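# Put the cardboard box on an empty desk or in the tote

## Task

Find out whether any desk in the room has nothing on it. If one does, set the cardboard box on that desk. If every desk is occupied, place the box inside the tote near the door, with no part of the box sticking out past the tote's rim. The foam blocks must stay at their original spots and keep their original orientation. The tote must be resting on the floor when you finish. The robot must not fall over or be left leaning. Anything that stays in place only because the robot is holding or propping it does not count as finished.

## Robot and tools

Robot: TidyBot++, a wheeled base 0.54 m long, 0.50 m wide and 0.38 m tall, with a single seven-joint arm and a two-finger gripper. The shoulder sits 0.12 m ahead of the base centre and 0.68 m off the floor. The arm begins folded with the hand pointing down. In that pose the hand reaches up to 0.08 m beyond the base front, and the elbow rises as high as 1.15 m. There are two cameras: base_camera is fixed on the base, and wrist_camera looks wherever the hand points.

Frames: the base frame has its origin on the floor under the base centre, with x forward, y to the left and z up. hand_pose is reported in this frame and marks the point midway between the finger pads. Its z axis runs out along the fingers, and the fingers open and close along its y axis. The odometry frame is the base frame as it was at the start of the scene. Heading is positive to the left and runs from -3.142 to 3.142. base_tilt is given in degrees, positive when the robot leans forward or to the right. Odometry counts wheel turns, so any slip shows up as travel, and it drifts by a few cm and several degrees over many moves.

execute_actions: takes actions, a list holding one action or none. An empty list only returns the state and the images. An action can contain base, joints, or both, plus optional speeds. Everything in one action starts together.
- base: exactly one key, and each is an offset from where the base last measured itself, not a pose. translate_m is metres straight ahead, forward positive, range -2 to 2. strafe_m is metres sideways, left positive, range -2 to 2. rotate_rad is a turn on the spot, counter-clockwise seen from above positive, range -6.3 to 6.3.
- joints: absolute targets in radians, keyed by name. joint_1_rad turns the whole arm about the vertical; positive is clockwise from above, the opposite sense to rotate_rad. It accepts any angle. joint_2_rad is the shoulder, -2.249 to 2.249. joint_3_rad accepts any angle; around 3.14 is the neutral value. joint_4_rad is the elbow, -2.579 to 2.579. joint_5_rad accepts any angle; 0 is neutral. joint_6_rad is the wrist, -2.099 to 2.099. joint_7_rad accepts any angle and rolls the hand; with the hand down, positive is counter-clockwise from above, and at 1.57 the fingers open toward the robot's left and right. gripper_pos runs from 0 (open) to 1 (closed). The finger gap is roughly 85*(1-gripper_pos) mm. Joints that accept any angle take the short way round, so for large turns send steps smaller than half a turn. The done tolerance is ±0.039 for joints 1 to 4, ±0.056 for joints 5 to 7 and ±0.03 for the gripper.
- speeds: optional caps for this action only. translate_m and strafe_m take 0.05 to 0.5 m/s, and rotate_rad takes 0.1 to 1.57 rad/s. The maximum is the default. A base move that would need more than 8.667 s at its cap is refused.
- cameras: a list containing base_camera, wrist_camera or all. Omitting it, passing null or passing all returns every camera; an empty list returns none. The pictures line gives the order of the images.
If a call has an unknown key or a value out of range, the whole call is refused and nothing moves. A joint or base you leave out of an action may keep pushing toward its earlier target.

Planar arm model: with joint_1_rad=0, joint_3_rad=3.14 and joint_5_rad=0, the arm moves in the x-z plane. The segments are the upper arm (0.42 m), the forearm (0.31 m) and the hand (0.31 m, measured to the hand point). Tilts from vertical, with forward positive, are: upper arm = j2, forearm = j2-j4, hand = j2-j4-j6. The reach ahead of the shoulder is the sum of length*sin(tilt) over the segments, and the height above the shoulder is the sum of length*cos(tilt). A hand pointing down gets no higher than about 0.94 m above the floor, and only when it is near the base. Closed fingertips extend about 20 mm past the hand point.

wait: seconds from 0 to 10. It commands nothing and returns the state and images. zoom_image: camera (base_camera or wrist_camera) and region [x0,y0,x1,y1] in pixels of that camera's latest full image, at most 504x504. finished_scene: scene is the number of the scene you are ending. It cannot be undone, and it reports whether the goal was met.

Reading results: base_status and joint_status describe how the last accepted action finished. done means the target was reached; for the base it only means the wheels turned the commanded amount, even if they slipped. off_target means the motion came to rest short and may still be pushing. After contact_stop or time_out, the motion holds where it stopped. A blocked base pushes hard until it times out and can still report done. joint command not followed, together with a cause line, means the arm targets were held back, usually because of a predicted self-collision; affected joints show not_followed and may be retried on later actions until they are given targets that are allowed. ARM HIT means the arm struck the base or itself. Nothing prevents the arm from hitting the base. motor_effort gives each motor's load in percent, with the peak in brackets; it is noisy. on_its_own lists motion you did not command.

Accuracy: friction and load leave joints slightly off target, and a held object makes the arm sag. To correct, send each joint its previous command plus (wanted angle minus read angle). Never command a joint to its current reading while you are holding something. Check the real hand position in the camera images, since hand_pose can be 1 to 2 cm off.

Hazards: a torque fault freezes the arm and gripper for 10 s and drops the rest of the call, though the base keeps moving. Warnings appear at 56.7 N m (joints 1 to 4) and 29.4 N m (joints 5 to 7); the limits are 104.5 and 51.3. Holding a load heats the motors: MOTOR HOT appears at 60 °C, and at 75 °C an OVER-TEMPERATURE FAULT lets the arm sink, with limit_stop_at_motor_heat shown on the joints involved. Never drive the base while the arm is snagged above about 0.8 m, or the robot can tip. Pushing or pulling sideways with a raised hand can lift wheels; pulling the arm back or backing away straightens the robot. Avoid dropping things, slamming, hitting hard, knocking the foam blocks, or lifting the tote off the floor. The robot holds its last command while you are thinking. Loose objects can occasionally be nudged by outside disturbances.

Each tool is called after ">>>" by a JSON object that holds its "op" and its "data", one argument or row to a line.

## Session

>>> {"op": "execute_actions", "data": {
  "actions": [
    {"joints":{"joint_6_rad":0.2,"joint_1_rad":-0.9}}
  ]
}}

>>> {"op": "execute_actions", "data": {
  "actions": [
    {"joints":{"joint_1_rad":1.0}}
  ],
  "cameras": ["wrist_camera"]
}}

>>> {"op": "execute_actions", "data": {
  "actions": [
    {"joints":{"joint_1_rad":2.9}}
  ],
  "cameras": ["wrist_camera"]
}}

>>> {"op": "execute_actions", "data": {
  "actions": [
    {"joints":{"joint_1_rad":-2.0}}
  ],
  "cameras": ["wrist_camera"]
}}

Scene clock: 2.20 s.
base_odometry: x=+0.000 y=+0.000 heading=+0.000 (m, m, rad; odometry frame)
base_tilt: forward=+0.3 right=-0.4 (deg)
base_status: not commanded
joint_positions: joint_1_rad=-0.877 joint_2_rad=-0.367 joint_3_rad=+3.104 joint_4_rad=-2.498 joint_5_rad=+0.000 joint_6_rad=+0.172 joint_7_rad=+1.607 gripper_pos=+0.000
joint_status: all done
motor_effort: joint_1_rad=+0(1) joint_2_rad=-5(5) joint_3_rad=+1(1) joint_4_rad=+21(22) joint_5_rad=+0(0) joint_6_rad=+7(9) joint_7_rad=+0(0) (%)
hand_pose: x=+0.3635 y=+0.3206 z=+0.7894 quat_wxyz=(-0.231, +0.737, +0.382, +0.507) (m; base frame)
pictures: base_camera, wrist_camera
camera_calibration (this result's frames):
wrist_camera: T_world_to_cam=[[0.787718, -0.615473, 0.0263337, -0.111637], [-0.230921, -0.334636, -0.913616, 0.965508], [0.571119, 0.71359, -0.405725, 0.0152308], [0, 0, 0, 1]] pos_world=[0.302196, 0.243516, 0.891223]
Images, in order (width x height): base_camera 644x364, wrist_camera 644x476.

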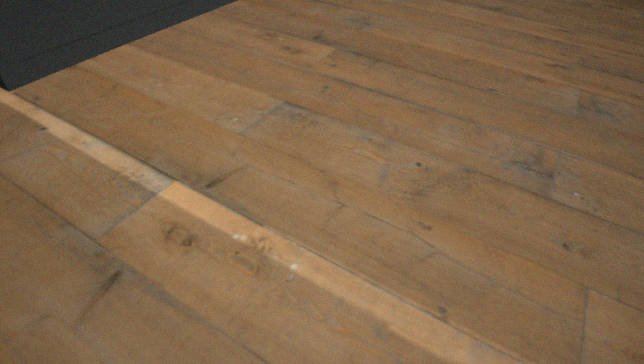

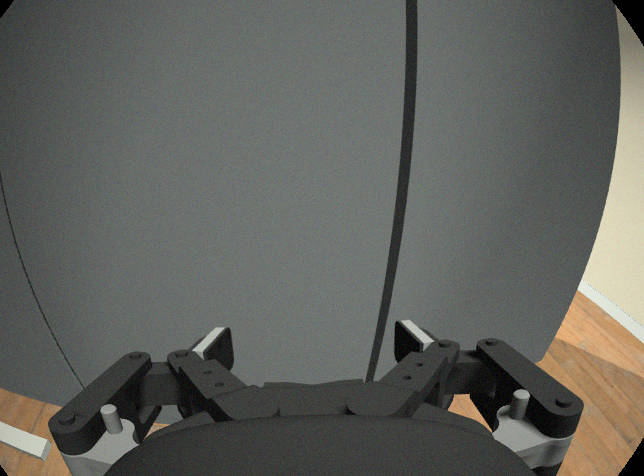

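Scene clock: 5.23 s.
base_odometry: x=+0.000 y=+0.000 heading=+0.000 (m, m, rad; odometry frame)
base_tilt: forward=+0.4 right=-0.4 (deg)
base_status: not commanded
joint_positions: joint_1_rad=+0.977 joint_2_rad=-0.367 joint_3_rad=+3.104 joint_4_rad=-2.498 joint_5_rad=+0.000 joint_6_rad=+0.172 joint_7_rad=+1.607 gripper_pos=+0.000
joint_status: all done
motor_effort: joint_1_rad=+0(1) joint_2_rad=-5(6) joint_3_rad=+1(1) joint_4_rad=+22(22) joint_5_rad=+0(0) joint_6_rad=+8(8) joint_7_rad=+0(0) (%)
hand_pose: x=+0.3586 y=-0.3243 z=+0.7894 quat_wxyz=(+0.267, +0.748, -0.360, +0.489) (m; base frame)
pictures: wrist_camera
camera_calibration (this result's frames):
wrist_camera: T_world_to_cam=[[-0.8109, -0.584592, 0.0263337, 0.0785984], [-0.256871, 0.315157, -0.913616, 0.968596], [0.525793, -0.747616, -0.405725, 0.0206247], [0, 0, 0, 1]] pos_world=[0.301695, -0.243892, 0.891223]
Images, in order (width x height): wrist_camera 644x476.

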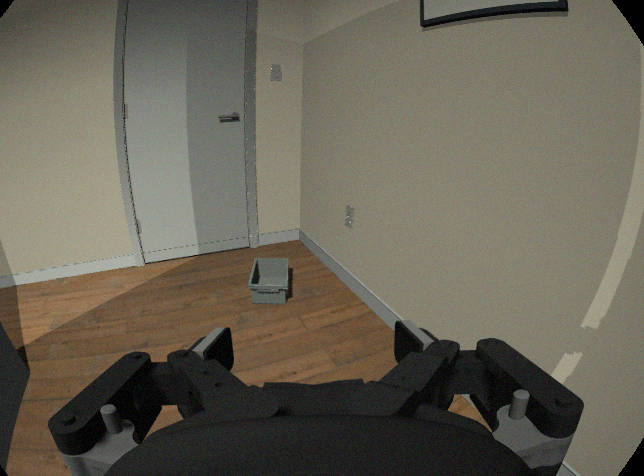

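Scene clock: 8.27 s.
base_odometry: x=+0.000 y=+0.000 heading=+0.000 (m, m, rad; odometry frame)
base_tilt: forward=+0.3 right=-0.4 (deg)
base_status: not commanded
joint_positions: joint_1_rad=+2.877 joint_2_rad=-0.367 joint_3_rad=+3.104 joint_4_rad=-2.498 joint_5_rad=+0.000 joint_6_rad=+0.172 joint_7_rad=+1.607 gripper_pos=+0.000
joint_status: all done
motor_effort: joint_1_rad=+1(1) joint_2_rad=-5(5) joint_3_rad=+1(1) joint_4_rad=+22(21) joint_5_rad=+0(0) joint_6_rad=+8(8) joint_7_rad=+0(0) (%)
hand_pose: x=-0.2653 y=-0.1219 z=+0.7894 quat_wxyz=(+0.553, +0.143, -0.818, +0.068) (m; base frame)
pictures: wrist_camera
camera_calibration (this result's frames):
wrist_camera: T_world_to_cam=[[-0.291043, 0.956347, 0.0263335, 0.0167355], [0.381277, 0.14119, -0.913616, 0.892656], [-0.877452, -0.255861, -0.405725, 0.187611], [0, 0, 0, 1]] pos_world=[-0.170859, -0.0940367, 0.891223]
Images, in order (width x height): wrist_camera 644x476.

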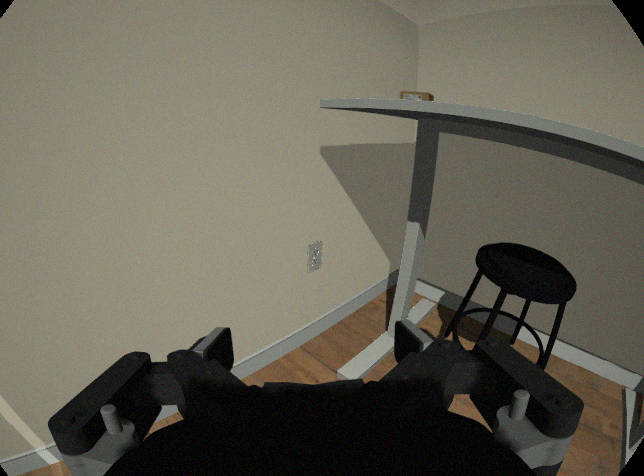

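Scene clock: 10.90 s.
base_odometry: x=+0.000 y=+0.000 heading=+0.000 (m, m, rad; odometry frame)
base_tilt: forward=+0.4 right=-0.4 (deg)
base_status: not commanded
joint_positions: joint_1_rad=+4.260 joint_2_rad=-0.367 joint_3_rad=+3.104 joint_4_rad=-2.498 joint_5_rad=+0.000 joint_6_rad=+0.172 joint_7_rad=+1.607 gripper_pos=+0.000
joint_status: all done
motor_effort: joint_1_rad=+0(1) joint_2_rad=-5(6) joint_3_rad=+1(1) joint_4_rad=+22(22) joint_5_rad=+0(0) joint_6_rad=+8(8) joint_7_rad=+0(0) (%)
hand_pose: x=-0.0725 y=+0.3548 z=+0.7894 quat_wxyz=(+0.469, -0.412, -0.721, -0.301) (m; base frame)
pictures: wrist_camera
camera_calibration (this result's frames):
wrist_camera: T_world_to_cam=[[0.885274, 0.464323, 0.0263338, -0.123246], [0.209832, -0.348248, -0.913616, 0.913058], [-0.415042, 0.814326, -0.405725, 0.132584], [0, 0, 0, 1]] pos_world=[-0.0274538, 0.267231, 0.891223]
Images, in order (width x height): wrist_camera 644x476.

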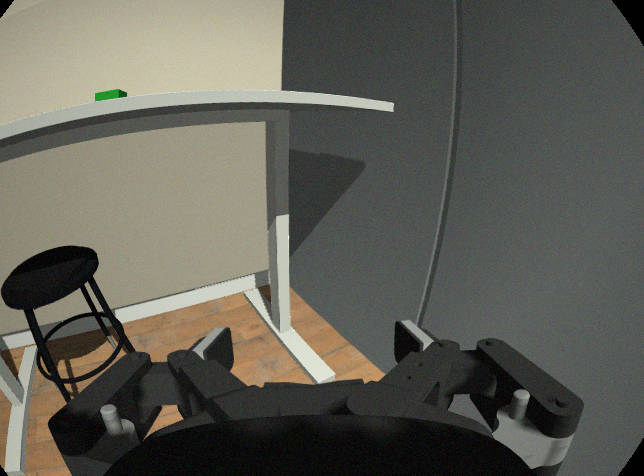

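>>> {"op": "execute_actions", "data": {
  "actions": [
    {"base":{"rotate_rad":2.6},"joints":{"joint_1_rad":0,"joint_2_rad":-0.1,"joint_4_rad":-0.2,"joint_6_rad":-1.9}}
  ]
}}

Scene clock: 14.37 s.
base_odometry: x=+0.000 y=+0.000 heading=+2.600 (m, m, rad; odometry frame)
base_tilt: forward=+0.4 right=-0.4 (deg)
base_status: done
joint_positions: joint_1_rad=+6.258 joint_2_rad=-0.124 joint_3_rad=+3.104 joint_4_rad=-0.219 joint_5_rad=+0.000 joint_6_rad=-1.871 joint_7_rad=+1.607 gripper_pos=+0.000
joint_status: all done
motor_effort: joint_1_rad=+0(0) joint_2_rad=-2(14) joint_3_rad=+0(1) joint_4_rad=+8(25) joint_5_rad=+0(1) joint_6_rad=+8(7) joint_7_rad=+0(0) (%)
hand_pose: x=+0.3832 y=+0.0208 z=+1.2924 quat_wxyz=(+0.005, -0.831, -0.042, -0.554) (m; base frame)
pictures: base_camera, wrist_camera
camera_calibration (this result's frames):
wrist_camera: T_world_to_cam=[[0.0577813, -0.998177, 0.0174286, -0.025798], [-0.41051, -0.0396695, -0.910993, 1.38854], [0.910024, 0.0454837, -0.412054, 0.314194], [0, 0, 0, 1]] pos_world=[0.285578, 0.0150411, 1.39487]
Images, in order (width x height): base_camera 644x364, wrist_camera 644x476.

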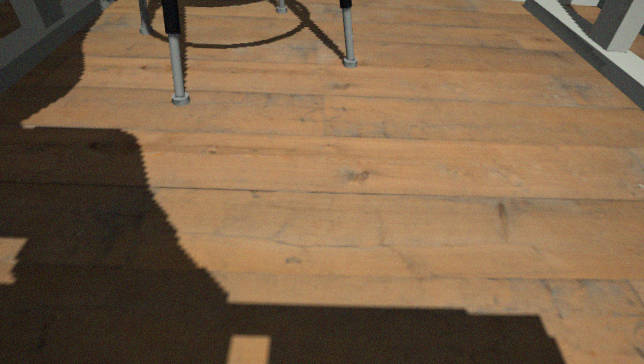

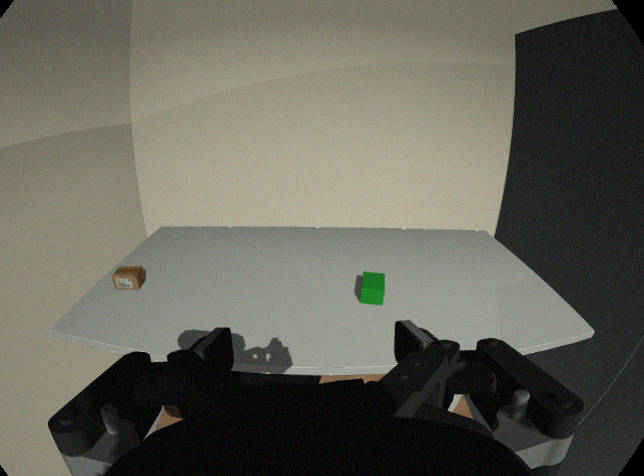

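>>> {"op": "execute_actions", "data": {
  "actions": [
    {"base":{"strafe_m":0.12},"joints":{"joint_2_rad":0.22,"joint_4_rad":-1.4,"joint_5_rad":-1.2,"joint_6_rad":-1.6,"joint_7_rad":0.0}}
  ],
  "cameras": ["wrist_camera"]
}}

Scene clock: 17.47 s.
base_odometry: x=-0.062 y=-0.103 heading=+2.601 (m, m, rad; odometry frame)
base_tilt: forward=+0.4 right=-0.3 (deg)
base_status: done
joint_positions: joint_1_rad=+6.259 joint_2_rad=+0.203 joint_3_rad=+3.104 joint_4_rad=-1.381 joint_5_rad=-1.168 joint_6_rad=-1.631 joint_7_rad=+0.027 gripper_pos=+0.000
joint_status: all done
motor_effort: joint_1_rad=+0(1) joint_2_rad=-25(25) joint_3_rad=-2(1) joint_4_rad=+19(20) joint_5_rad=-7(8) joint_6_rad=-1(9) joint_7_rad=+0(0) (%)
hand_pose: x=+0.4792 y=+0.3076 z=+0.9712 quat_wxyz=(+0.364, -0.622, +0.552, +0.420) (m; base frame)
pictures: wrist_camera
camera_calibration (this result's frames):
wrist_camera: T_world_to_cam=[[-0.99136, -0.125381, 0.0385381, 0.474317], [-0.00888079, 0.357286, 0.933953, -0.959611], [-0.130869, 0.925541, -0.355313, 0.254418], [0, 0, 0, 1]] pos_world=[0.494992, 0.166852, 0.96835]
Images, in order (width x height): wrist_camera 644x476.

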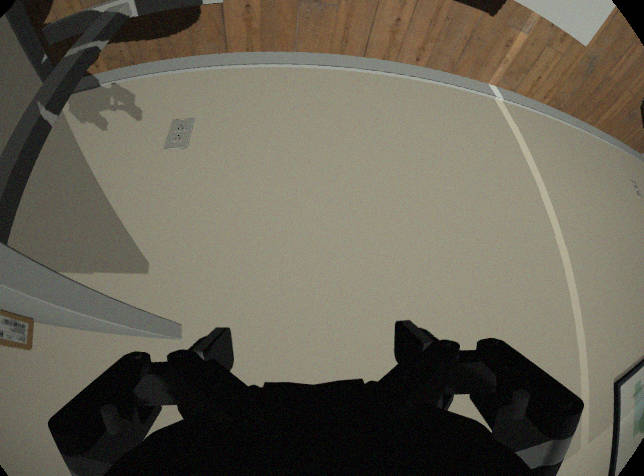

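>>> {"op": "execute_actions", "data": {
  "actions": [
    {"joints":{"joint_5_rad":-1.33,"joint_6_rad":-1.47,"joint_7_rad":3.12}}
  ],
  "cameras": []
}}

>>> {"op": "execute_actions", "data": {
  "actions": [
    {"base":{"translate_m":0.3},"speeds":{"translate_m":0.12}}
  ]
}}

Scene clock: 20.60 s.
base_odometry: x=-0.062 y=-0.103 heading=+2.601 (m, m, rad; odometry frame)
base_tilt: forward=+0.4 right=-0.4 (deg)
base_status: not commanded
joint_positions: joint_1_rad=+6.259 joint_2_rad=+0.203 joint_3_rad=+3.104 joint_4_rad=-1.381 joint_5_rad=-1.297 joint_6_rad=-1.501 joint_7_rad=+3.110 gripper_pos=+0.000
joint_status: all done
motor_effort: joint_1_rad=+0(0) joint_2_rad=-25(25) joint_3_rad=-1(1) joint_4_rad=+19(19) joint_5_rad=-8(8) joint_6_rad=-1(0) joint_7_rad=+0(0) (%)
hand_pose: x=+0.5192 y=+0.3228 z=+1.0087 quat_wxyz=(+0.433, -0.571, -0.553, -0.425) (m; base frame)
pictures: none
No camera images: the call's "cameras" was empty. Leave "cameras" out to get every camera's image.

Scene clock: 23.67 s.
base_odometry: x=-0.319 y=+0.051 heading=+2.601 (m, m, rad; odometry frame)
base_tilt: forward=+0.3 right=-0.4 (deg)
base_status: done
joint_positions: joint_1_rad=+6.259 joint_2_rad=+0.212 joint_3_rad=+3.104 joint_4_rad=-1.381 joint_5_rad=-1.299 joint_6_rad=-1.498 joint_7_rad=+3.110 gripper_pos=+0.000
joint_status: not commanded
motor_effort: joint_1_rad=+0(2) joint_2_rad=-26(28) joint_3_rad=-1(2) joint_4_rad=+19(20) joint_5_rad=-8(9) joint_6_rad=-1(0) joint_7_rad=+0(0) (%)
hand_pose: x=+0.5231 y=+0.3228 z=+1.0053 quat_wxyz=(+0.435, -0.573, -0.550, -0.424) (m; base frame)
pictures: base_camera, wrist_camera
camera_calibration (this result's frames):
wrist_camera: T_world_to_cam=[[0.997916, -0.0328928, -0.0555167, -0.457397], [-0.0626775, -0.28944, -0.955142, 1.13953], [0.0153485, 0.956631, -0.290898, 0.106963], [0, 0, 0, 1]] pos_world=[0.526225, 0.212458, 1.09414]
Images, in order (width x height): base_camera 644x364, wrist_camera 644x476.

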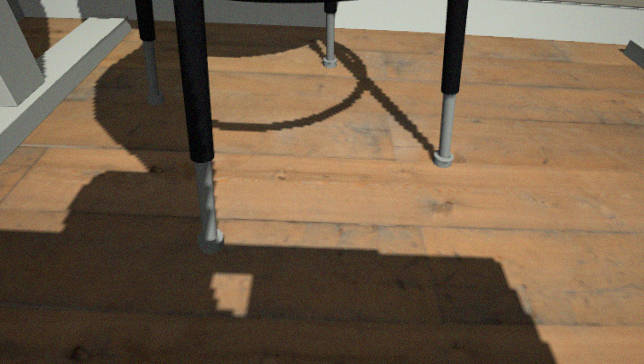

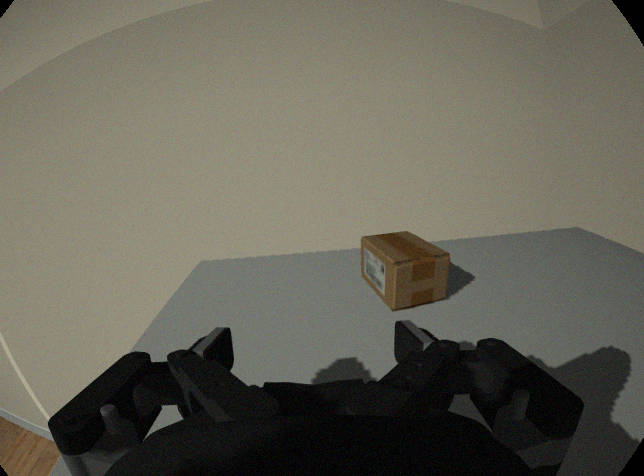

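>>> {"op": "execute_actions", "data": {
  "actions": [
    {"base":{"translate_m":0.1},"speeds":{"translate_m":0.1},"joints":{"joint_2_rad":0.47,"joint_4_rad":-1.05,"joint_5_rad":-1.33,"joint_6_rad":-1.82}}
  ]
}}

Scene clock: 25.40 s.
base_odometry: x=-0.405 y=+0.103 heading=+2.601 (m, m, rad; odometry frame)
base_tilt: forward=+0.4 right=-0.3 (deg)
base_status: done
joint_positions: joint_1_rad=+6.272 joint_2_rad=+0.379 joint_3_rad=+3.110 joint_4_rad=-1.062 joint_5_rad=-1.301 joint_6_rad=-1.792 joint_7_rad=+3.110 gripper_pos=+0.000
joint_status: joint_2_rad off_target (ended at +0.379, target +0.470); the others done
motor_effort: joint_1_rad=-2(7) joint_2_rad=-15(33) joint_3_rad=-3(9) joint_4_rad=+17(25) joint_5_rad=-8(12) joint_6_rad=+0(4) joint_7_rad=+1(0) (%)
hand_pose: x=+0.5164 y=+0.3064 z=+1.0285 quat_wxyz=(+0.464, -0.481, -0.637, -0.383) (m; base frame)
pictures: base_camera, wrist_camera
camera_calibration (this result's frames):
wrist_camera: T_world_to_cam=[[0.973725, 0.226963, 0.018629, -0.593403], [0.0860711, -0.291057, -0.952826, 1.07782], [-0.210834, 0.929394, -0.302945, 0.26698], [0, 0, 0, 1]] pos_world=[0.541331, 0.200258, 1.11891]
Images, in order (width x height): base_camera 644x364, wrist_camera 644x476.

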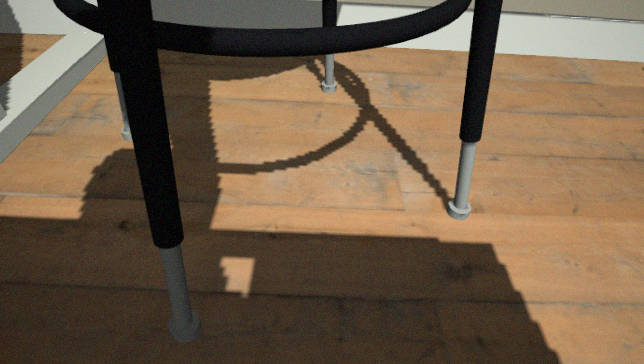

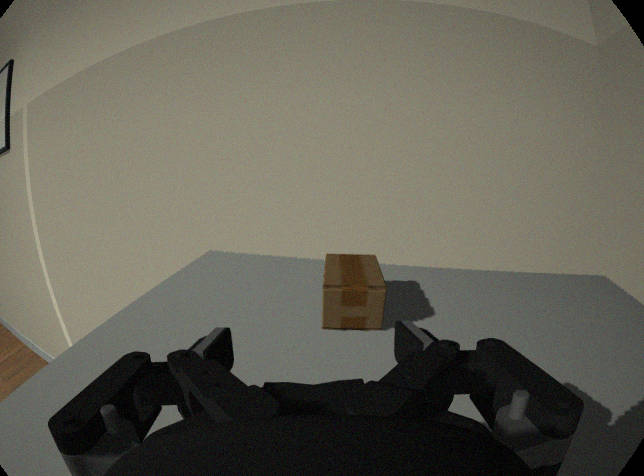

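>>> {"op": "execute_actions", "data": {
  "actions": [
    {"base":{"strafe_m":0.12},"speeds":{"strafe_m":0.1},"joints":{"joint_2_rad":0.35,"joint_5_rad":-1.2}}
  ]
}}

Scene clock: 27.30 s.
base_odometry: x=-0.467 y=+0.000 heading=+2.601 (m, m, rad; odometry frame)
base_tilt: forward=+0.3 right=-0.4 (deg)
base_status: done
joint_positions: joint_1_rad=+6.276 joint_2_rad=+0.369 joint_3_rad=+3.108 joint_4_rad=-1.062 joint_5_rad=-1.227 joint_6_rad=-1.792 joint_7_rad=+3.110 gripper_pos=+0.000
joint_status: all done
motor_effort: joint_1_rad=+0(5) joint_2_rad=-30(32) joint_3_rad=-2(5) joint_4_rad=+18(18) joint_5_rad=-7(8) joint_6_rad=+0(0) joint_7_rad=+0(0) (%)
hand_pose: x=+0.5174 y=+0.2984 z=+1.0110 quat_wxyz=(+0.440, -0.500, -0.650, -0.366) (m; base frame)
pictures: base_camera, wrist_camera
camera_calibration (this result's frames):
wrist_camera: T_world_to_cam=[[0.976526, 0.214922, 0.0143252, -0.585756], [0.0930966, -0.361152, -0.927848, 1.0507], [-0.194242, 0.907402, -0.372683, 0.33787], [0, 0, 0, 1]] pos_world=[0.539817, 0.198771, 1.1092]
Images, in order (width x height): base_camera 644x364, wrist_camera 644x476.

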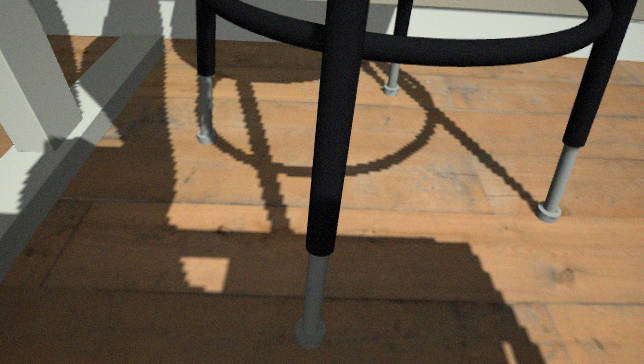

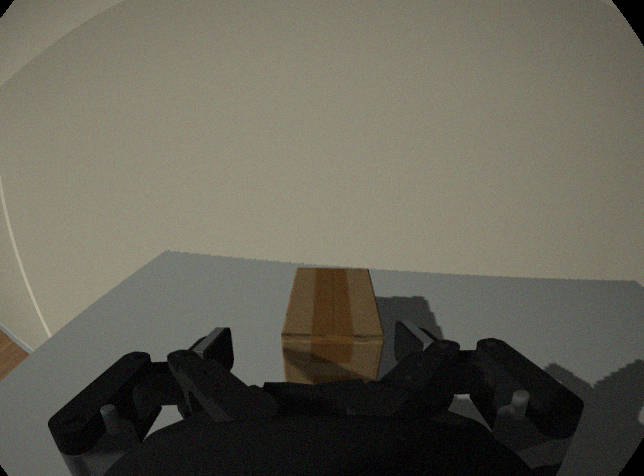

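>>> {"op": "execute_actions", "data": {
  "actions": [
    {"base":{"strafe_m":0.07},"speeds":{"strafe_m":0.1},"joints":{"joint_5_rad":-1.12}}
  ]
}}

Scene clock: 28.63 s.
base_odometry: x=-0.503 y=-0.060 heading=+2.601 (m, m, rad; odometry frame)
base_tilt: forward=+0.4 right=-0.4 (deg)
base_status: done
joint_positions: joint_1_rad=+6.277 joint_2_rad=+0.362 joint_3_rad=+3.108 joint_4_rad=-1.062 joint_5_rad=-1.139 joint_6_rad=-1.792 joint_7_rad=+3.110 gripper_pos=+0.000
joint_status: all done
motor_effort: joint_1_rad=+0(4) joint_2_rad=-30(32) joint_3_rad=-2(3) joint_4_rad=+17(19) joint_5_rad=-8(8) joint_6_rad=+0(0) joint_7_rad=+0(0) (%)
hand_pose: x=+0.5187 y=+0.2887 z=+0.9895 quat_wxyz=(+0.412, -0.521, -0.665, -0.343) (m; base frame)
pictures: base_camera, wrist_camera
camera_calibration (this result's frames):
wrist_camera: T_world_to_cam=[[0.978971, 0.203885, 0.0068244, -0.575303], [0.0981881, -0.441607, -0.89182, 1.01211], [-0.178815, 0.873736, -0.45234, 0.419386], [0, 0, 0, 1]] pos_world=[0.53882, 0.197818, 1.09625]
Images, in order (width x height): base_camera 644x364, wrist_camera 644x476.

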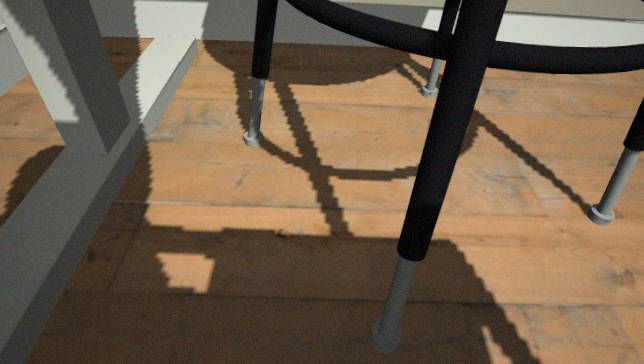

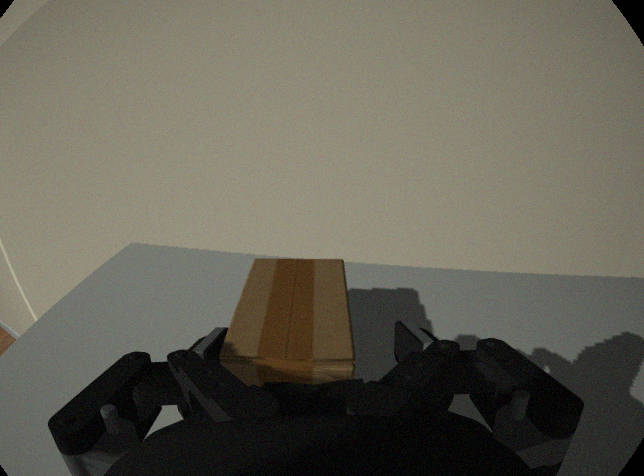

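Box end is between the fingers; close.

>>> {"op": "execute_actions", "data": {
  "actions": [
    {"joints":{"gripper_pos":1}}
  ],
  "cameras": ["wrist_camera"]
}}

>>> {"op": "execute_actions", "data": {
  "actions": [
    {"joints":{"joint_2_rad":0.1,"joint_5_rad":-1.3}}
  ],
  "cameras": ["wrist_camera"]
}}

Scene clock: 29.83 s.
base_odometry: x=-0.503 y=-0.060 heading=+2.600 (m, m, rad; odometry frame)
base_tilt: forward=+0.3 right=-0.4 (deg)
base_status: not commanded
joint_positions: joint_1_rad=+6.277 joint_2_rad=+0.360 joint_3_rad=+3.108 joint_4_rad=-1.061 joint_5_rad=-1.139 joint_6_rad=-1.792 joint_7_rad=+3.110 gripper_pos=+0.355
joint_status: gripper_pos off_target (ended at +0.355, target +1.000)
motor_effort: joint_1_rad=+0(2) joint_2_rad=-31(31) joint_3_rad=-2(3) joint_4_rad=+18(18) joint_5_rad=-9(8) joint_6_rad=+0(0) joint_7_rad=+0(1) (%)
hand_pose: x=+0.5184 y=+0.2887 z=+0.9903 quat_wxyz=(+0.411, -0.520, -0.665, -0.343) (m; base frame)
pictures: wrist_camera
camera_calibration (this result's frames):
wrist_camera: T_world_to_cam=[[0.978955, 0.203877, 0.00901288, -0.577095], [0.10017, -0.441571, -0.891617, 1.01161], [-0.177801, 0.873756, -0.4527, 0.419502], [0, 0, 0, 1]] pos_world=[0.538204, 0.197811, 1.09708]
Images, in order (width x height): wrist_camera 644x476.

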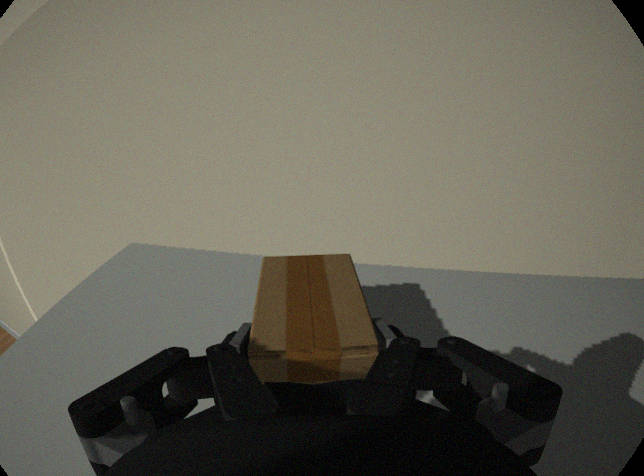

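Scene clock: 31.33 s.
base_odometry: x=-0.503 y=-0.060 heading=+2.600 (m, m, rad; odometry frame)
base_tilt: forward=+0.4 right=-0.3 (deg)
base_status: not commanded
joint_positions: joint_1_rad=+6.277 joint_2_rad=+0.096 joint_3_rad=+3.108 joint_4_rad=-1.061 joint_5_rad=-1.270 joint_6_rad=-1.794 joint_7_rad=+3.110 gripper_pos=+0.355
joint_status: all done
motor_effort: joint_1_rad=+0(1) joint_2_rad=-19(33) joint_3_rad=-1(3) joint_4_rad=+17(19) joint_5_rad=-9(9) joint_6_rad=+3(4) joint_7_rad=+0(0) (%)
hand_pose: x=+0.4078 y=+0.3014 z=+1.1181 quat_wxyz=(+0.361, -0.432, -0.699, -0.441) (m; base frame)
pictures: wrist_camera
camera_calibration (this result's frames):
wrist_camera: T_world_to_cam=[[0.932468, 0.222343, 0.284722, -0.767484], [0.345565, -0.319261, -0.882416, 0.99502], [-0.105299, 0.921214, -0.374534, 0.31535], [0, 0, 0, 1]] pos_world=[0.405016, 0.197811, 1.21465]
Images, in order (width x height): wrist_camera 644x476.

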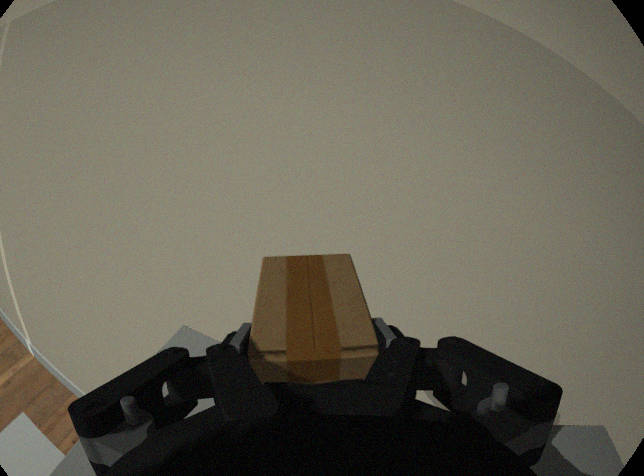

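>>> {"op": "execute_actions", "data": {
  "actions": [
    {"base":{"translate_m":-0.8}}
  ],
  "cameras": []
}}

>>> {"op": "execute_actions", "data": {
  "actions": [
    {"base":{"strafe_m":-1.0},"joints":{"joint_2_rad":0,"joint_4_rad":-0.3,"joint_5_rad":0,"joint_6_rad":-1.6}}
  ],
  "cameras": []
}}

>>> {"op": "execute_actions", "data": {
  "actions": [
    {"base":{"translate_m":-1.3}}
  ],
  "cameras": []
}}

>>> {"op": "execute_actions", "data": {
  "actions": [
    {"base":{"rotate_rad":-1.571},"joints":{"joint_7_rad":1.6}}
  ]
}}

Scene clock: 34.50 s.
base_odometry: x=+0.183 y=-0.473 heading=+2.600 (m, m, rad; odometry frame)
base_tilt: forward=+0.4 right=-0.3 (deg)
base_status: done
joint_positions: joint_1_rad=+6.277 joint_2_rad=+0.098 joint_3_rad=+3.108 joint_4_rad=-1.061 joint_5_rad=-1.270 joint_6_rad=-1.795 joint_7_rad=+3.110 gripper_pos=+0.355
joint_status: not commanded
motor_effort: joint_1_rad=+0(1) joint_2_rad=-19(23) joint_3_rad=+0(1) joint_4_rad=+17(18) joint_5_rad=-7(9) joint_6_rad=+3(4) joint_7_rad=+0(0) (%)
hand_pose: x=+0.4086 y=+0.3014 z=+1.1174 quat_wxyz=(+0.362, -0.432, -0.699, -0.440) (m; base frame)
pictures: none
No camera images: the call's "cameras" was empty. Leave "cameras" out to get every camera's image.

Scene clock: 40.53 s.
base_odometry: x=+0.674 y=+0.344 heading=+2.614 (m, m, rad; odometry frame)
base_tilt: forward=+0.4 right=-0.3 (deg)
base_status: strafe_m time_out (by the wheels' count: -0.953 of -1.000)
joint_positions: joint_1_rad=+6.283 joint_2_rad=+0.011 joint_3_rad=+3.107 joint_4_rad=-0.319 joint_5_rad=-0.010 joint_6_rad=-1.634 joint_7_rad=+3.110 gripper_pos=+0.355
joint_status: all done
motor_effort: joint_1_rad=+0(11) joint_2_rad=-13(21) joint_3_rad=+0(10) joint_4_rad=+13(19) joint_5_rad=+1(9) joint_6_rad=+9(9) joint_7_rad=+0(0) (%)
hand_pose: x=+0.5125 y=+0.0181 z=+1.2806 quat_wxyz=(-0.376, -0.585, -0.591, -0.408) (m; base frame)
pictures: none
No camera images: the call's "cameras" was empty. Leave "cameras" out to get every camera's image.

not run: a stop came earlier in this reply.

not run: a stop came earlier in this reply.

Hit the partition probably. Move off it.

>>> {"op": "execute_actions", "data": {
  "actions": [
    {"base":{"strafe_m":0.3},"joints":{"joint_7_rad":1.6}}
  ]
}}

Scene clock: 42.57 s.
base_odometry: x=+0.522 y=+0.085 heading=+2.613 (m, m, rad; odometry frame)
base_tilt: forward=+0.4 right=-0.4 (deg)
base_status: done
joint_positions: joint_1_rad=+6.283 joint_2_rad=+0.011 joint_3_rad=+3.107 joint_4_rad=-0.319 joint_5_rad=-0.010 joint_6_rad=-1.634 joint_7_rad=+1.610 gripper_pos=+0.355
joint_status: all done
motor_effort: joint_1_rad=+0(2) joint_2_rad=-12(14) joint_3_rad=+0(2) joint_4_rad=+13(14) joint_5_rad=+0(2) joint_6_rad=+9(8) joint_7_rad=+0(0) (%)
hand_pose: x=+0.5125 y=+0.0182 z=+1.2806 quat_wxyz=(+0.003, -0.831, -0.034, -0.555) (m; base frame)
pictures: base_camera, wrist_camera
camera_calibration (this result's frames):
wrist_camera: T_world_to_cam=[[0.0413298, -0.999076, 0.0117761, -0.0199357], [-0.40944, -0.0276865, -0.911917, 1.43127], [0.9114, 0.0328678, -0.410206, 0.188978], [0, 0, 0, 1]] pos_world=[0.414606, 0.0134981, 1.38295]
Images, in order (width x height): base_camera 644x364, wrist_camera 644x476.

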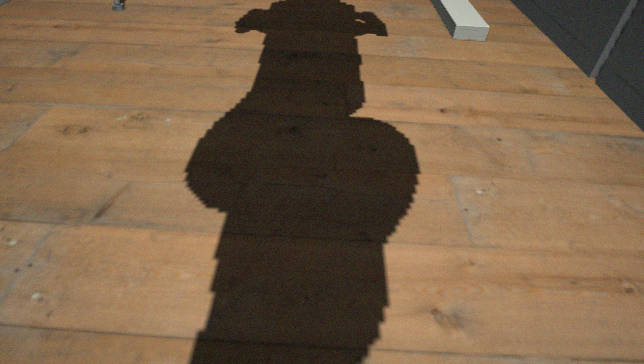

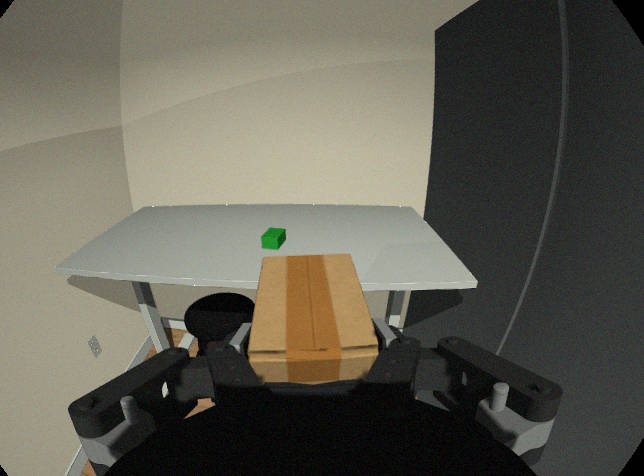

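>>> {"op": "execute_actions", "data": {
  "actions": [
    {"base":{"translate_m":-1.5}}
  ],
  "cameras": []
}}

>>> {"op": "execute_actions", "data": {
  "actions": [
    {"base":{"rotate_rad":-1.571}}
  ]
}}

Scene clock: 47.03 s.
base_odometry: x=+1.818 y=-0.672 heading=+2.613 (m, m, rad; odometry frame)
base_tilt: forward=+0.3 right=-0.4 (deg)
base_status: done
joint_positions: joint_1_rad=+6.283 joint_2_rad=+0.003 joint_3_rad=+3.107 joint_4_rad=-0.319 joint_5_rad=-0.010 joint_6_rad=-1.633 joint_7_rad=+1.610 gripper_pos=+0.355
joint_status: not commanded
motor_effort: joint_1_rad=+0(0) joint_2_rad=-11(18) joint_3_rad=+0(0) joint_4_rad=+13(15) joint_5_rad=+1(1) joint_6_rad=+9(9) joint_7_rad=+0(0) (%)
hand_pose: x=+0.5073 y=+0.0182 z=+1.2842 quat_wxyz=(+0.003, -0.828, -0.034, -0.559) (m; base frame)
pictures: none
No camera images: the call's "cameras" was empty. Leave "cameras" out to get every camera's image.

Scene clock: 51.77 s.
base_odometry: x=+1.799 y=-0.661 heading=+1.794 (m, m, rad; odometry frame)
base_tilt: forward=+0.3 right=-0.4 (deg)
base_status: rotate_rad time_out (by the wheels' count: -0.820 of -1.571)
joint_positions: joint_1_rad=+6.286 joint_2_rad=+0.001 joint_3_rad=+3.109 joint_4_rad=-0.315 joint_5_rad=-0.004 joint_6_rad=-1.630 joint_7_rad=+1.610 gripper_pos=+0.355
joint_status: not commanded
motor_effort: joint_1_rad=+0(5) joint_2_rad=-15(18) joint_3_rad=-1(5) joint_4_rad=+14(15) joint_5_rad=+0(5) joint_6_rad=+9(13) joint_7_rad=+0(0) (%)
hand_pose: x=+0.5060 y=+0.0141 z=+1.2873 quat_wxyz=(-0.001, -0.826, -0.030, -0.563) (m; base frame)
pictures: base_camera, wrist_camera
camera_calibration (this result's frames):
wrist_camera: T_world_to_cam=[[0.029483, -0.999464, 0.014227, -0.0210429], [-0.393135, -0.0246808, -0.919149, 1.43565], [0.919008, 0.0215061, -0.393652, 0.172722], [0, 0, 0, 1]] pos_world=[0.406293, 0.0106868, 1.38787]
Images, in order (width x height): base_camera 644x364, wrist_camera 644x476.

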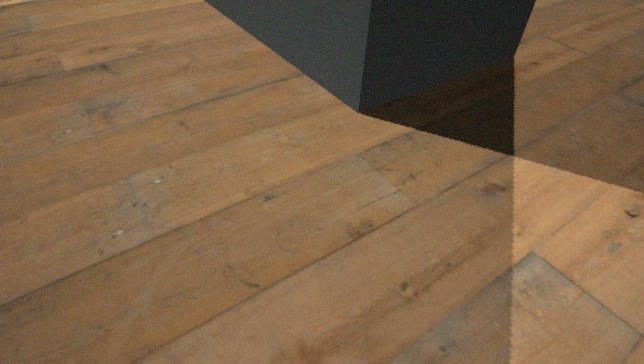

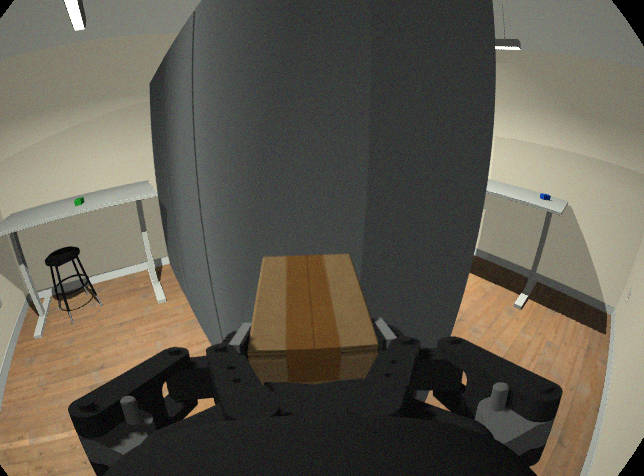

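>>> {"op": "execute_actions", "data": {
  "actions": [
    {"base":{"translate_m":-0.2},"joints":{"joint_2_rad":-0.35,"joint_4_rad":-0.4,"joint_6_rad":-1.9}}
  ]
}}

>>> {"op": "execute_actions", "data": {
  "actions": [
    {"base":{"rotate_rad":-0.75}}
  ]
}}

Scene clock: 55.23 s.
base_odometry: x=+1.801 y=-0.676 heading=+1.836 (m, m, rad; odometry frame)
base_tilt: forward=+0.3 right=-0.4 (deg)
base_status: translate_m time_out (by the wheels' count: -0.016 of -0.200)
joint_positions: joint_1_rad=+6.286 joint_2_rad=-0.357 joint_3_rad=+3.109 joint_4_rad=-0.384 joint_5_rad=-0.004 joint_6_rad=-1.879 joint_7_rad=+1.610 gripper_pos=+0.355
joint_status: all done
motor_effort: joint_1_rad=-1(1) joint_2_rad=+9(29) joint_3_rad=+1(1) joint_4_rad=+8(14) joint_5_rad=+1(2) joint_6_rad=+9(9) joint_7_rad=+0(0) (%)
hand_pose: x=+0.2738 y=+0.0136 z=+1.2876 quat_wxyz=(-0.007, -0.815, -0.032, -0.579) (m; base frame)
pictures: base_camera, wrist_camera
camera_calibration (this result's frames):
wrist_camera: T_world_to_cam=[[0.027006, -0.999286, 0.0264274, -0.0296798], [-0.356141, -0.0343204, -0.933802, 1.35345], [0.934042, 0.0158063, -0.356814, 0.33478], [0, 0, 0, 1]] pos_world=[0.170123, 0.0115008, 1.3841]
Images, in order (width x height): base_camera 644x364, wrist_camera 644x476.

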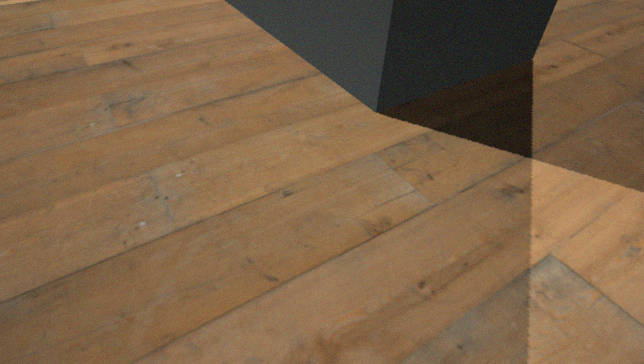

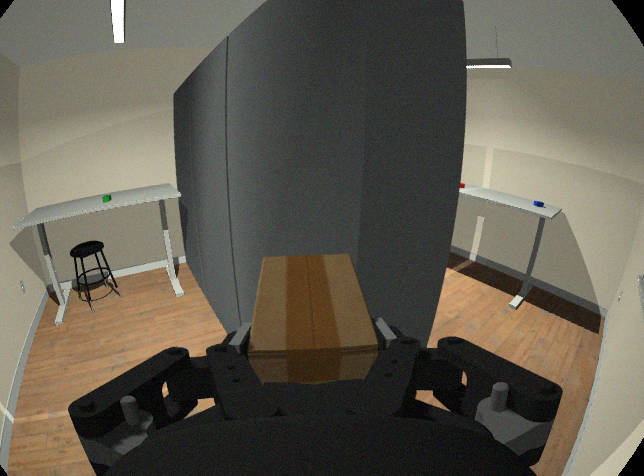

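not run: a stop came earlier in this reply.

>>> {"op": "execute_actions", "data": {
  "actions": [
    {"base":{"rotate_rad":0.7}}
  ],
  "cameras": []
}}

>>> {"op": "execute_actions", "data": {
  "actions": [
    {"base":{"translate_m":0.2}}
  ],
  "cameras": []
}}

>>> {"op": "execute_actions", "data": {
  "actions": [
    {"base":{"rotate_rad":-1.5}}
  ]
}}

Scene clock: 57.10 s.
base_odometry: x=+1.801 y=-0.677 heading=+2.535 (m, m, rad; odometry frame)
base_tilt: forward=+0.4 right=-0.3 (deg)
base_status: done
joint_positions: joint_1_rad=+6.286 joint_2_rad=-0.357 joint_3_rad=+3.109 joint_4_rad=-0.384 joint_5_rad=-0.004 joint_6_rad=-1.879 joint_7_rad=+1.610 gripper_pos=+0.355
joint_status: not commanded
motor_effort: joint_1_rad=+1(1) joint_2_rad=+8(10) joint_3_rad=+0(1) joint_4_rad=+7(8) joint_5_rad=+0(1) joint_6_rad=+9(9) joint_7_rad=-1(0) (%)
hand_pose: x=+0.2738 y=+0.0136 z=+1.2876 quat_wxyz=(-0.007, -0.815, -0.032, -0.579) (m; base frame)
pictures: none
No camera images: the call's "cameras" was empty. Leave "cameras" out to get every camera's image.

Scene clock: 58.73 s.
base_odometry: x=+1.636 y=-0.563 heading=+2.536 (m, m, rad; odometry frame)
base_tilt: forward=+0.4 right=-0.4 (deg)
base_status: done
joint_positions: joint_1_rad=+6.286 joint_2_rad=-0.341 joint_3_rad=+3.109 joint_4_rad=-0.389 joint_5_rad=-0.004 joint_6_rad=-1.879 joint_7_rad=+1.610 gripper_pos=+0.355
joint_status: not commanded
motor_effort: joint_1_rad=+0(0) joint_2_rad=+7(15) joint_3_rad=+0(1) joint_4_rad=+8(9) joint_5_rad=+0(0) joint_6_rad=+9(10) joint_7_rad=+0(0) (%)
hand_pose: x=+0.2842 y=+0.0136 z=+1.2837 quat_wxyz=(-0.006, -0.820, -0.032, -0.571) (m; base frame)
pictures: none
No camera images: the call's "cameras" was empty. Leave "cameras" out to get every camera's image.

Scene clock: 60.97 s.
base_odometry: x=+1.636 y=-0.563 heading=+1.037 (m, m, rad; odometry frame)
base_tilt: forward=+0.4 right=-0.4 (deg)
base_status: done
joint_positions: joint_1_rad=+6.286 joint_2_rad=-0.341 joint_3_rad=+3.109 joint_4_rad=-0.389 joint_5_rad=-0.004 joint_6_rad=-1.879 joint_7_rad=+1.610 gripper_pos=+0.355
joint_status: not commanded
motor_effort: joint_1_rad=+0(0) joint_2_rad=+7(8) joint_3_rad=+0(1) joint_4_rad=+8(8) joint_5_rad=-1(1) joint_6_rad=+9(9) joint_7_rad=+0(0) (%)
hand_pose: x=+0.2842 y=+0.0136 z=+1.2837 quat_wxyz=(-0.006, -0.820, -0.032, -0.571) (m; base frame)
pictures: base_camera, wrist_camera
camera_calibration (this result's frames):
wrist_camera: T_world_to_cam=[[0.027485, -0.999285, 0.0259658, -0.0294134], [-0.374951, -0.034385, -0.926407, 1.34938], [0.926637, 0.0157264, -0.375628, 0.349922], [0, 0, 0, 1]] pos_world=[0.182509, 0.011503, 1.38228]
Images, in order (width x height): base_camera 644x364, wrist_camera 644x476.

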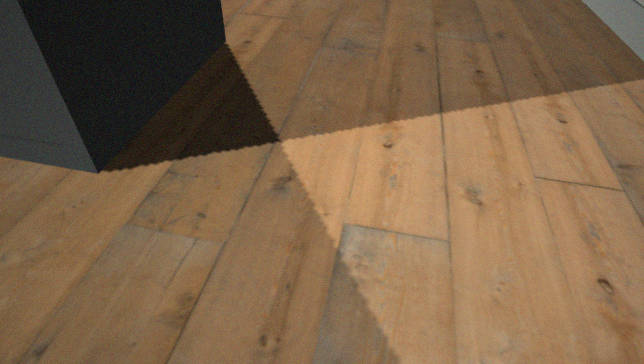

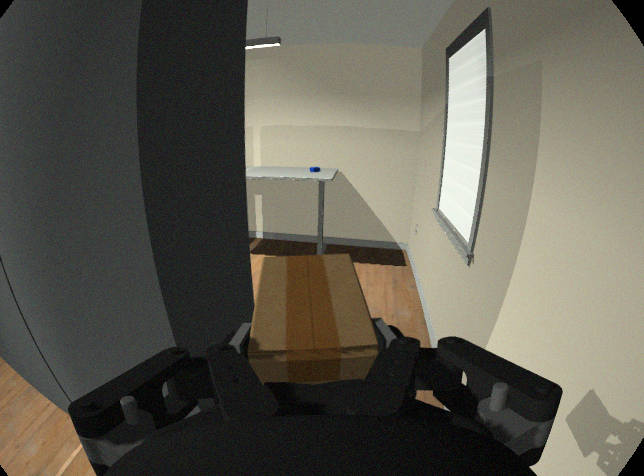

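>>> {"op": "execute_actions", "data": {
  "actions": [
    {"base":{"rotate_rad":-0.2}}
  ],
  "cameras": []
}}

>>> {"op": "execute_actions", "data": {
  "actions": [
    {"base":{"strafe_m":-0.12}}
  ],
  "cameras": ["base_camera"]
}}

>>> {"op": "execute_actions", "data": {
  "actions": [
    {"base":{"translate_m":1.5},"joints":{"joint_1_rad":-0.9}}
  ]
}}

Scene clock: 62.10 s.
base_odometry: x=+1.636 y=-0.563 heading=+0.837 (m, m, rad; odometry frame)
base_tilt: forward=+0.3 right=-0.3 (deg)
base_status: done
joint_positions: joint_1_rad=+6.286 joint_2_rad=-0.341 joint_3_rad=+3.109 joint_4_rad=-0.389 joint_5_rad=-0.004 joint_6_rad=-1.879 joint_7_rad=+1.610 gripper_pos=+0.355
joint_status: not commanded
motor_effort: joint_1_rad=+0(1) joint_2_rad=+7(7) joint_3_rad=+0(1) joint_4_rad=+8(8) joint_5_rad=+0(1) joint_6_rad=+9(10) joint_7_rad=+0(0) (%)
hand_pose: x=+0.2842 y=+0.0136 z=+1.2837 quat_wxyz=(-0.006, -0.820, -0.032, -0.571) (m; base frame)
pictures: none
No camera images: the call's "cameras" was empty. Leave "cameras" out to get every camera's image.

Scene clock: 63.43 s.
base_odometry: x=+1.726 y=-0.643 heading=+0.836 (m, m, rad; odometry frame)
base_tilt: forward=+0.3 right=-0.4 (deg)
base_status: done
joint_positions: joint_1_rad=+6.286 joint_2_rad=-0.341 joint_3_rad=+3.109 joint_4_rad=-0.389 joint_5_rad=-0.004 joint_6_rad=-1.879 joint_7_rad=+1.610 gripper_pos=+0.355
joint_status: not commanded
motor_effort: joint_1_rad=+0(1) joint_2_rad=+7(9) joint_3_rad=+0(2) joint_4_rad=+8(8) joint_5_rad=+0(2) joint_6_rad=+9(10) joint_7_rad=+0(0) (%)
hand_pose: x=+0.2842 y=+0.0136 z=+1.2837 quat_wxyz=(-0.006, -0.820, -0.032, -0.571) (m; base frame)
pictures: base_camera
Images, in order (width x height): base_camera 644x364.

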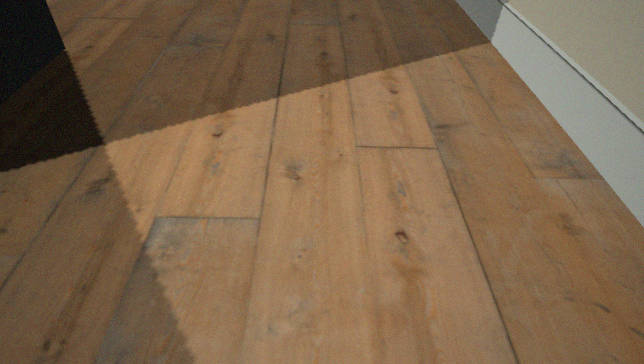

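Scene clock: 67.80 s.
base_odometry: x=+2.732 y=+0.470 heading=+0.836 (m, m, rad; odometry frame)
base_tilt: forward=+0.3 right=-0.4 (deg)
base_status: done
joint_positions: joint_1_rad=+5.407 joint_2_rad=-0.348 joint_3_rad=+3.109 joint_4_rad=-0.389 joint_5_rad=-0.004 joint_6_rad=-1.879 joint_7_rad=+1.610 gripper_pos=+0.355
joint_status: all done
motor_effort: joint_1_rad=+0(1) joint_2_rad=+7(12) joint_3_rad=+0(1) joint_4_rad=+8(9) joint_5_rad=+0(1) joint_6_rad=+9(9) joint_7_rad=+1(1) (%)
hand_pose: x=+0.2116 y=+0.1330 z=+1.2847 quat_wxyz=(+0.238, -0.727, -0.377, -0.522) (m; base frame)
pictures: base_camera, wrist_camera
camera_calibration (this result's frames):
wrist_camera: T_world_to_cam=[[0.786615, -0.61689, 0.0261628, -0.119884], [-0.209247, -0.306203, -0.928685, 1.33121], [0.580907, 0.725043, -0.369946, 0.387191], [0, 0, 0, 1]] pos_world=[0.147933, 0.0529365, 1.38265]
Images, in order (width x height): base_camera 644x364, wrist_camera 644x476.

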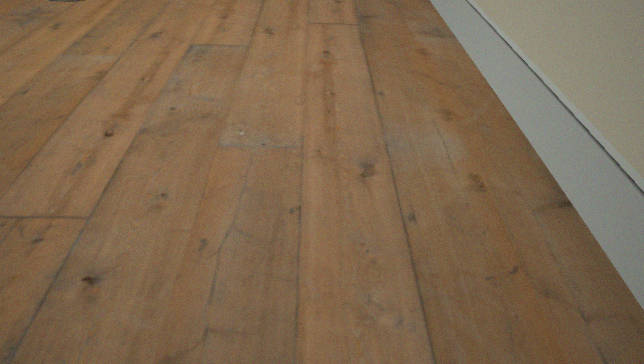

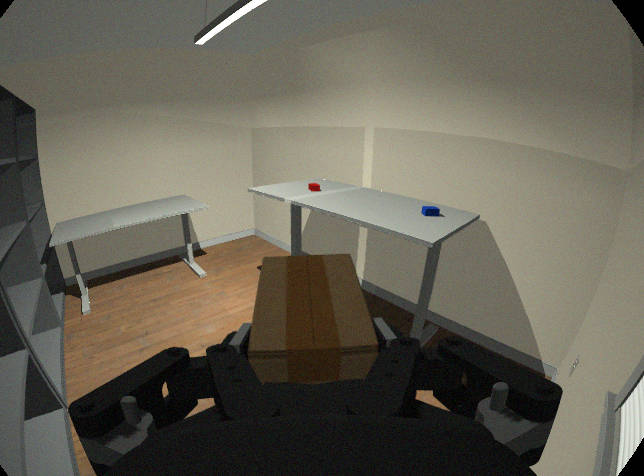

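>>> {"op": "execute_actions", "data": {
  "actions": [
    {"base":{"rotate_rad":1.571},"joints":{"joint_1_rad":0}}
  ],
  "cameras": []
}}

>>> {"op": "execute_actions", "data": {
  "actions": [
    {"base":{"translate_m":1.9},"joints":{"joint_2_rad":-0.2,"joint_4_rad":-1.5,"joint_6_rad":-0.77}}
  ]
}}

Scene clock: 70.30 s.
base_odometry: x=+2.732 y=+0.470 heading=+2.407 (m, m, rad; odometry frame)
base_tilt: forward=+0.3 right=-0.3 (deg)
base_status: done
joint_positions: joint_1_rad=+6.258 joint_2_rad=-0.348 joint_3_rad=+3.109 joint_4_rad=-0.389 joint_5_rad=-0.004 joint_6_rad=-1.879 joint_7_rad=+1.610 gripper_pos=+0.355
joint_status: all done
motor_effort: joint_1_rad=+0(0) joint_2_rad=+7(10) joint_3_rad=+0(1) joint_4_rad=+8(9) joint_5_rad=+1(0) joint_6_rad=+9(9) joint_7_rad=+0(0) (%)
hand_pose: x=+0.2801 y=+0.0180 z=+1.2847 quat_wxyz=(+0.001, -0.818, -0.043, -0.573) (m; base frame)
pictures: none
No camera images: the call's "cameras" was empty. Leave "cameras" out to get every camera's image.

Scene clock: 75.47 s.
base_odometry: x=+1.321 y=+1.742 heading=+2.407 (m, m, rad; odometry frame)
base_tilt: forward=+0.4 right=-0.4 (deg)
base_status: done
joint_positions: joint_1_rad=+6.258 joint_2_rad=-0.201 joint_3_rad=+3.109 joint_4_rad=-1.488 joint_5_rad=-0.004 joint_6_rad=-0.802 joint_7_rad=+1.610 gripper_pos=+0.355
joint_status: all done
motor_effort: joint_1_rad=+0(1) joint_2_rad=-15(19) joint_3_rad=+0(1) joint_4_rad=+24(24) joint_5_rad=+1(0) joint_6_rad=+9(9) joint_7_rad=+0(0) (%)
hand_pose: x=+0.6059 y=+0.0320 z=+1.0278 quat_wxyz=(+0.003, -0.864, -0.042, -0.502) (m; base frame)
pictures: base_camera, wrist_camera
camera_calibration (this result's frames):
wrist_camera: T_world_to_cam=[[0.0558314, -0.998263, 0.018791, -0.0230967], [-0.519152, -0.0451013, -0.853491, 1.24627], [0.852856, 0.0378963, -0.520768, 0.148622], [0, 0, 0, 1]] pos_world=[0.52154, 0.0275195, 1.14151]
Images, in order (width x height): base_camera 644x364, wrist_camera 644x476.

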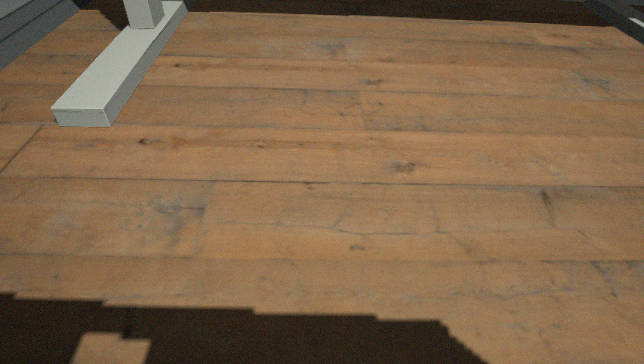

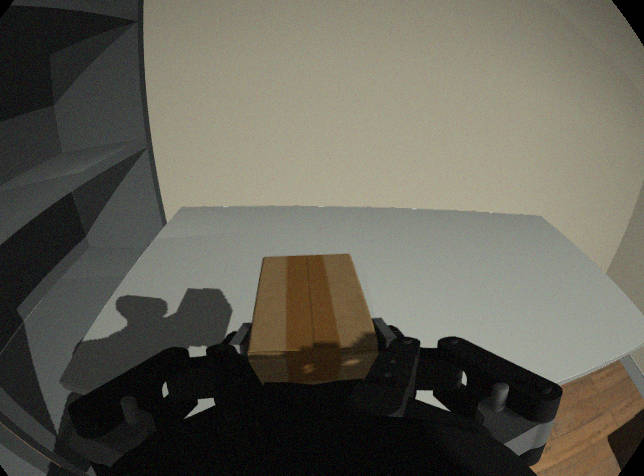

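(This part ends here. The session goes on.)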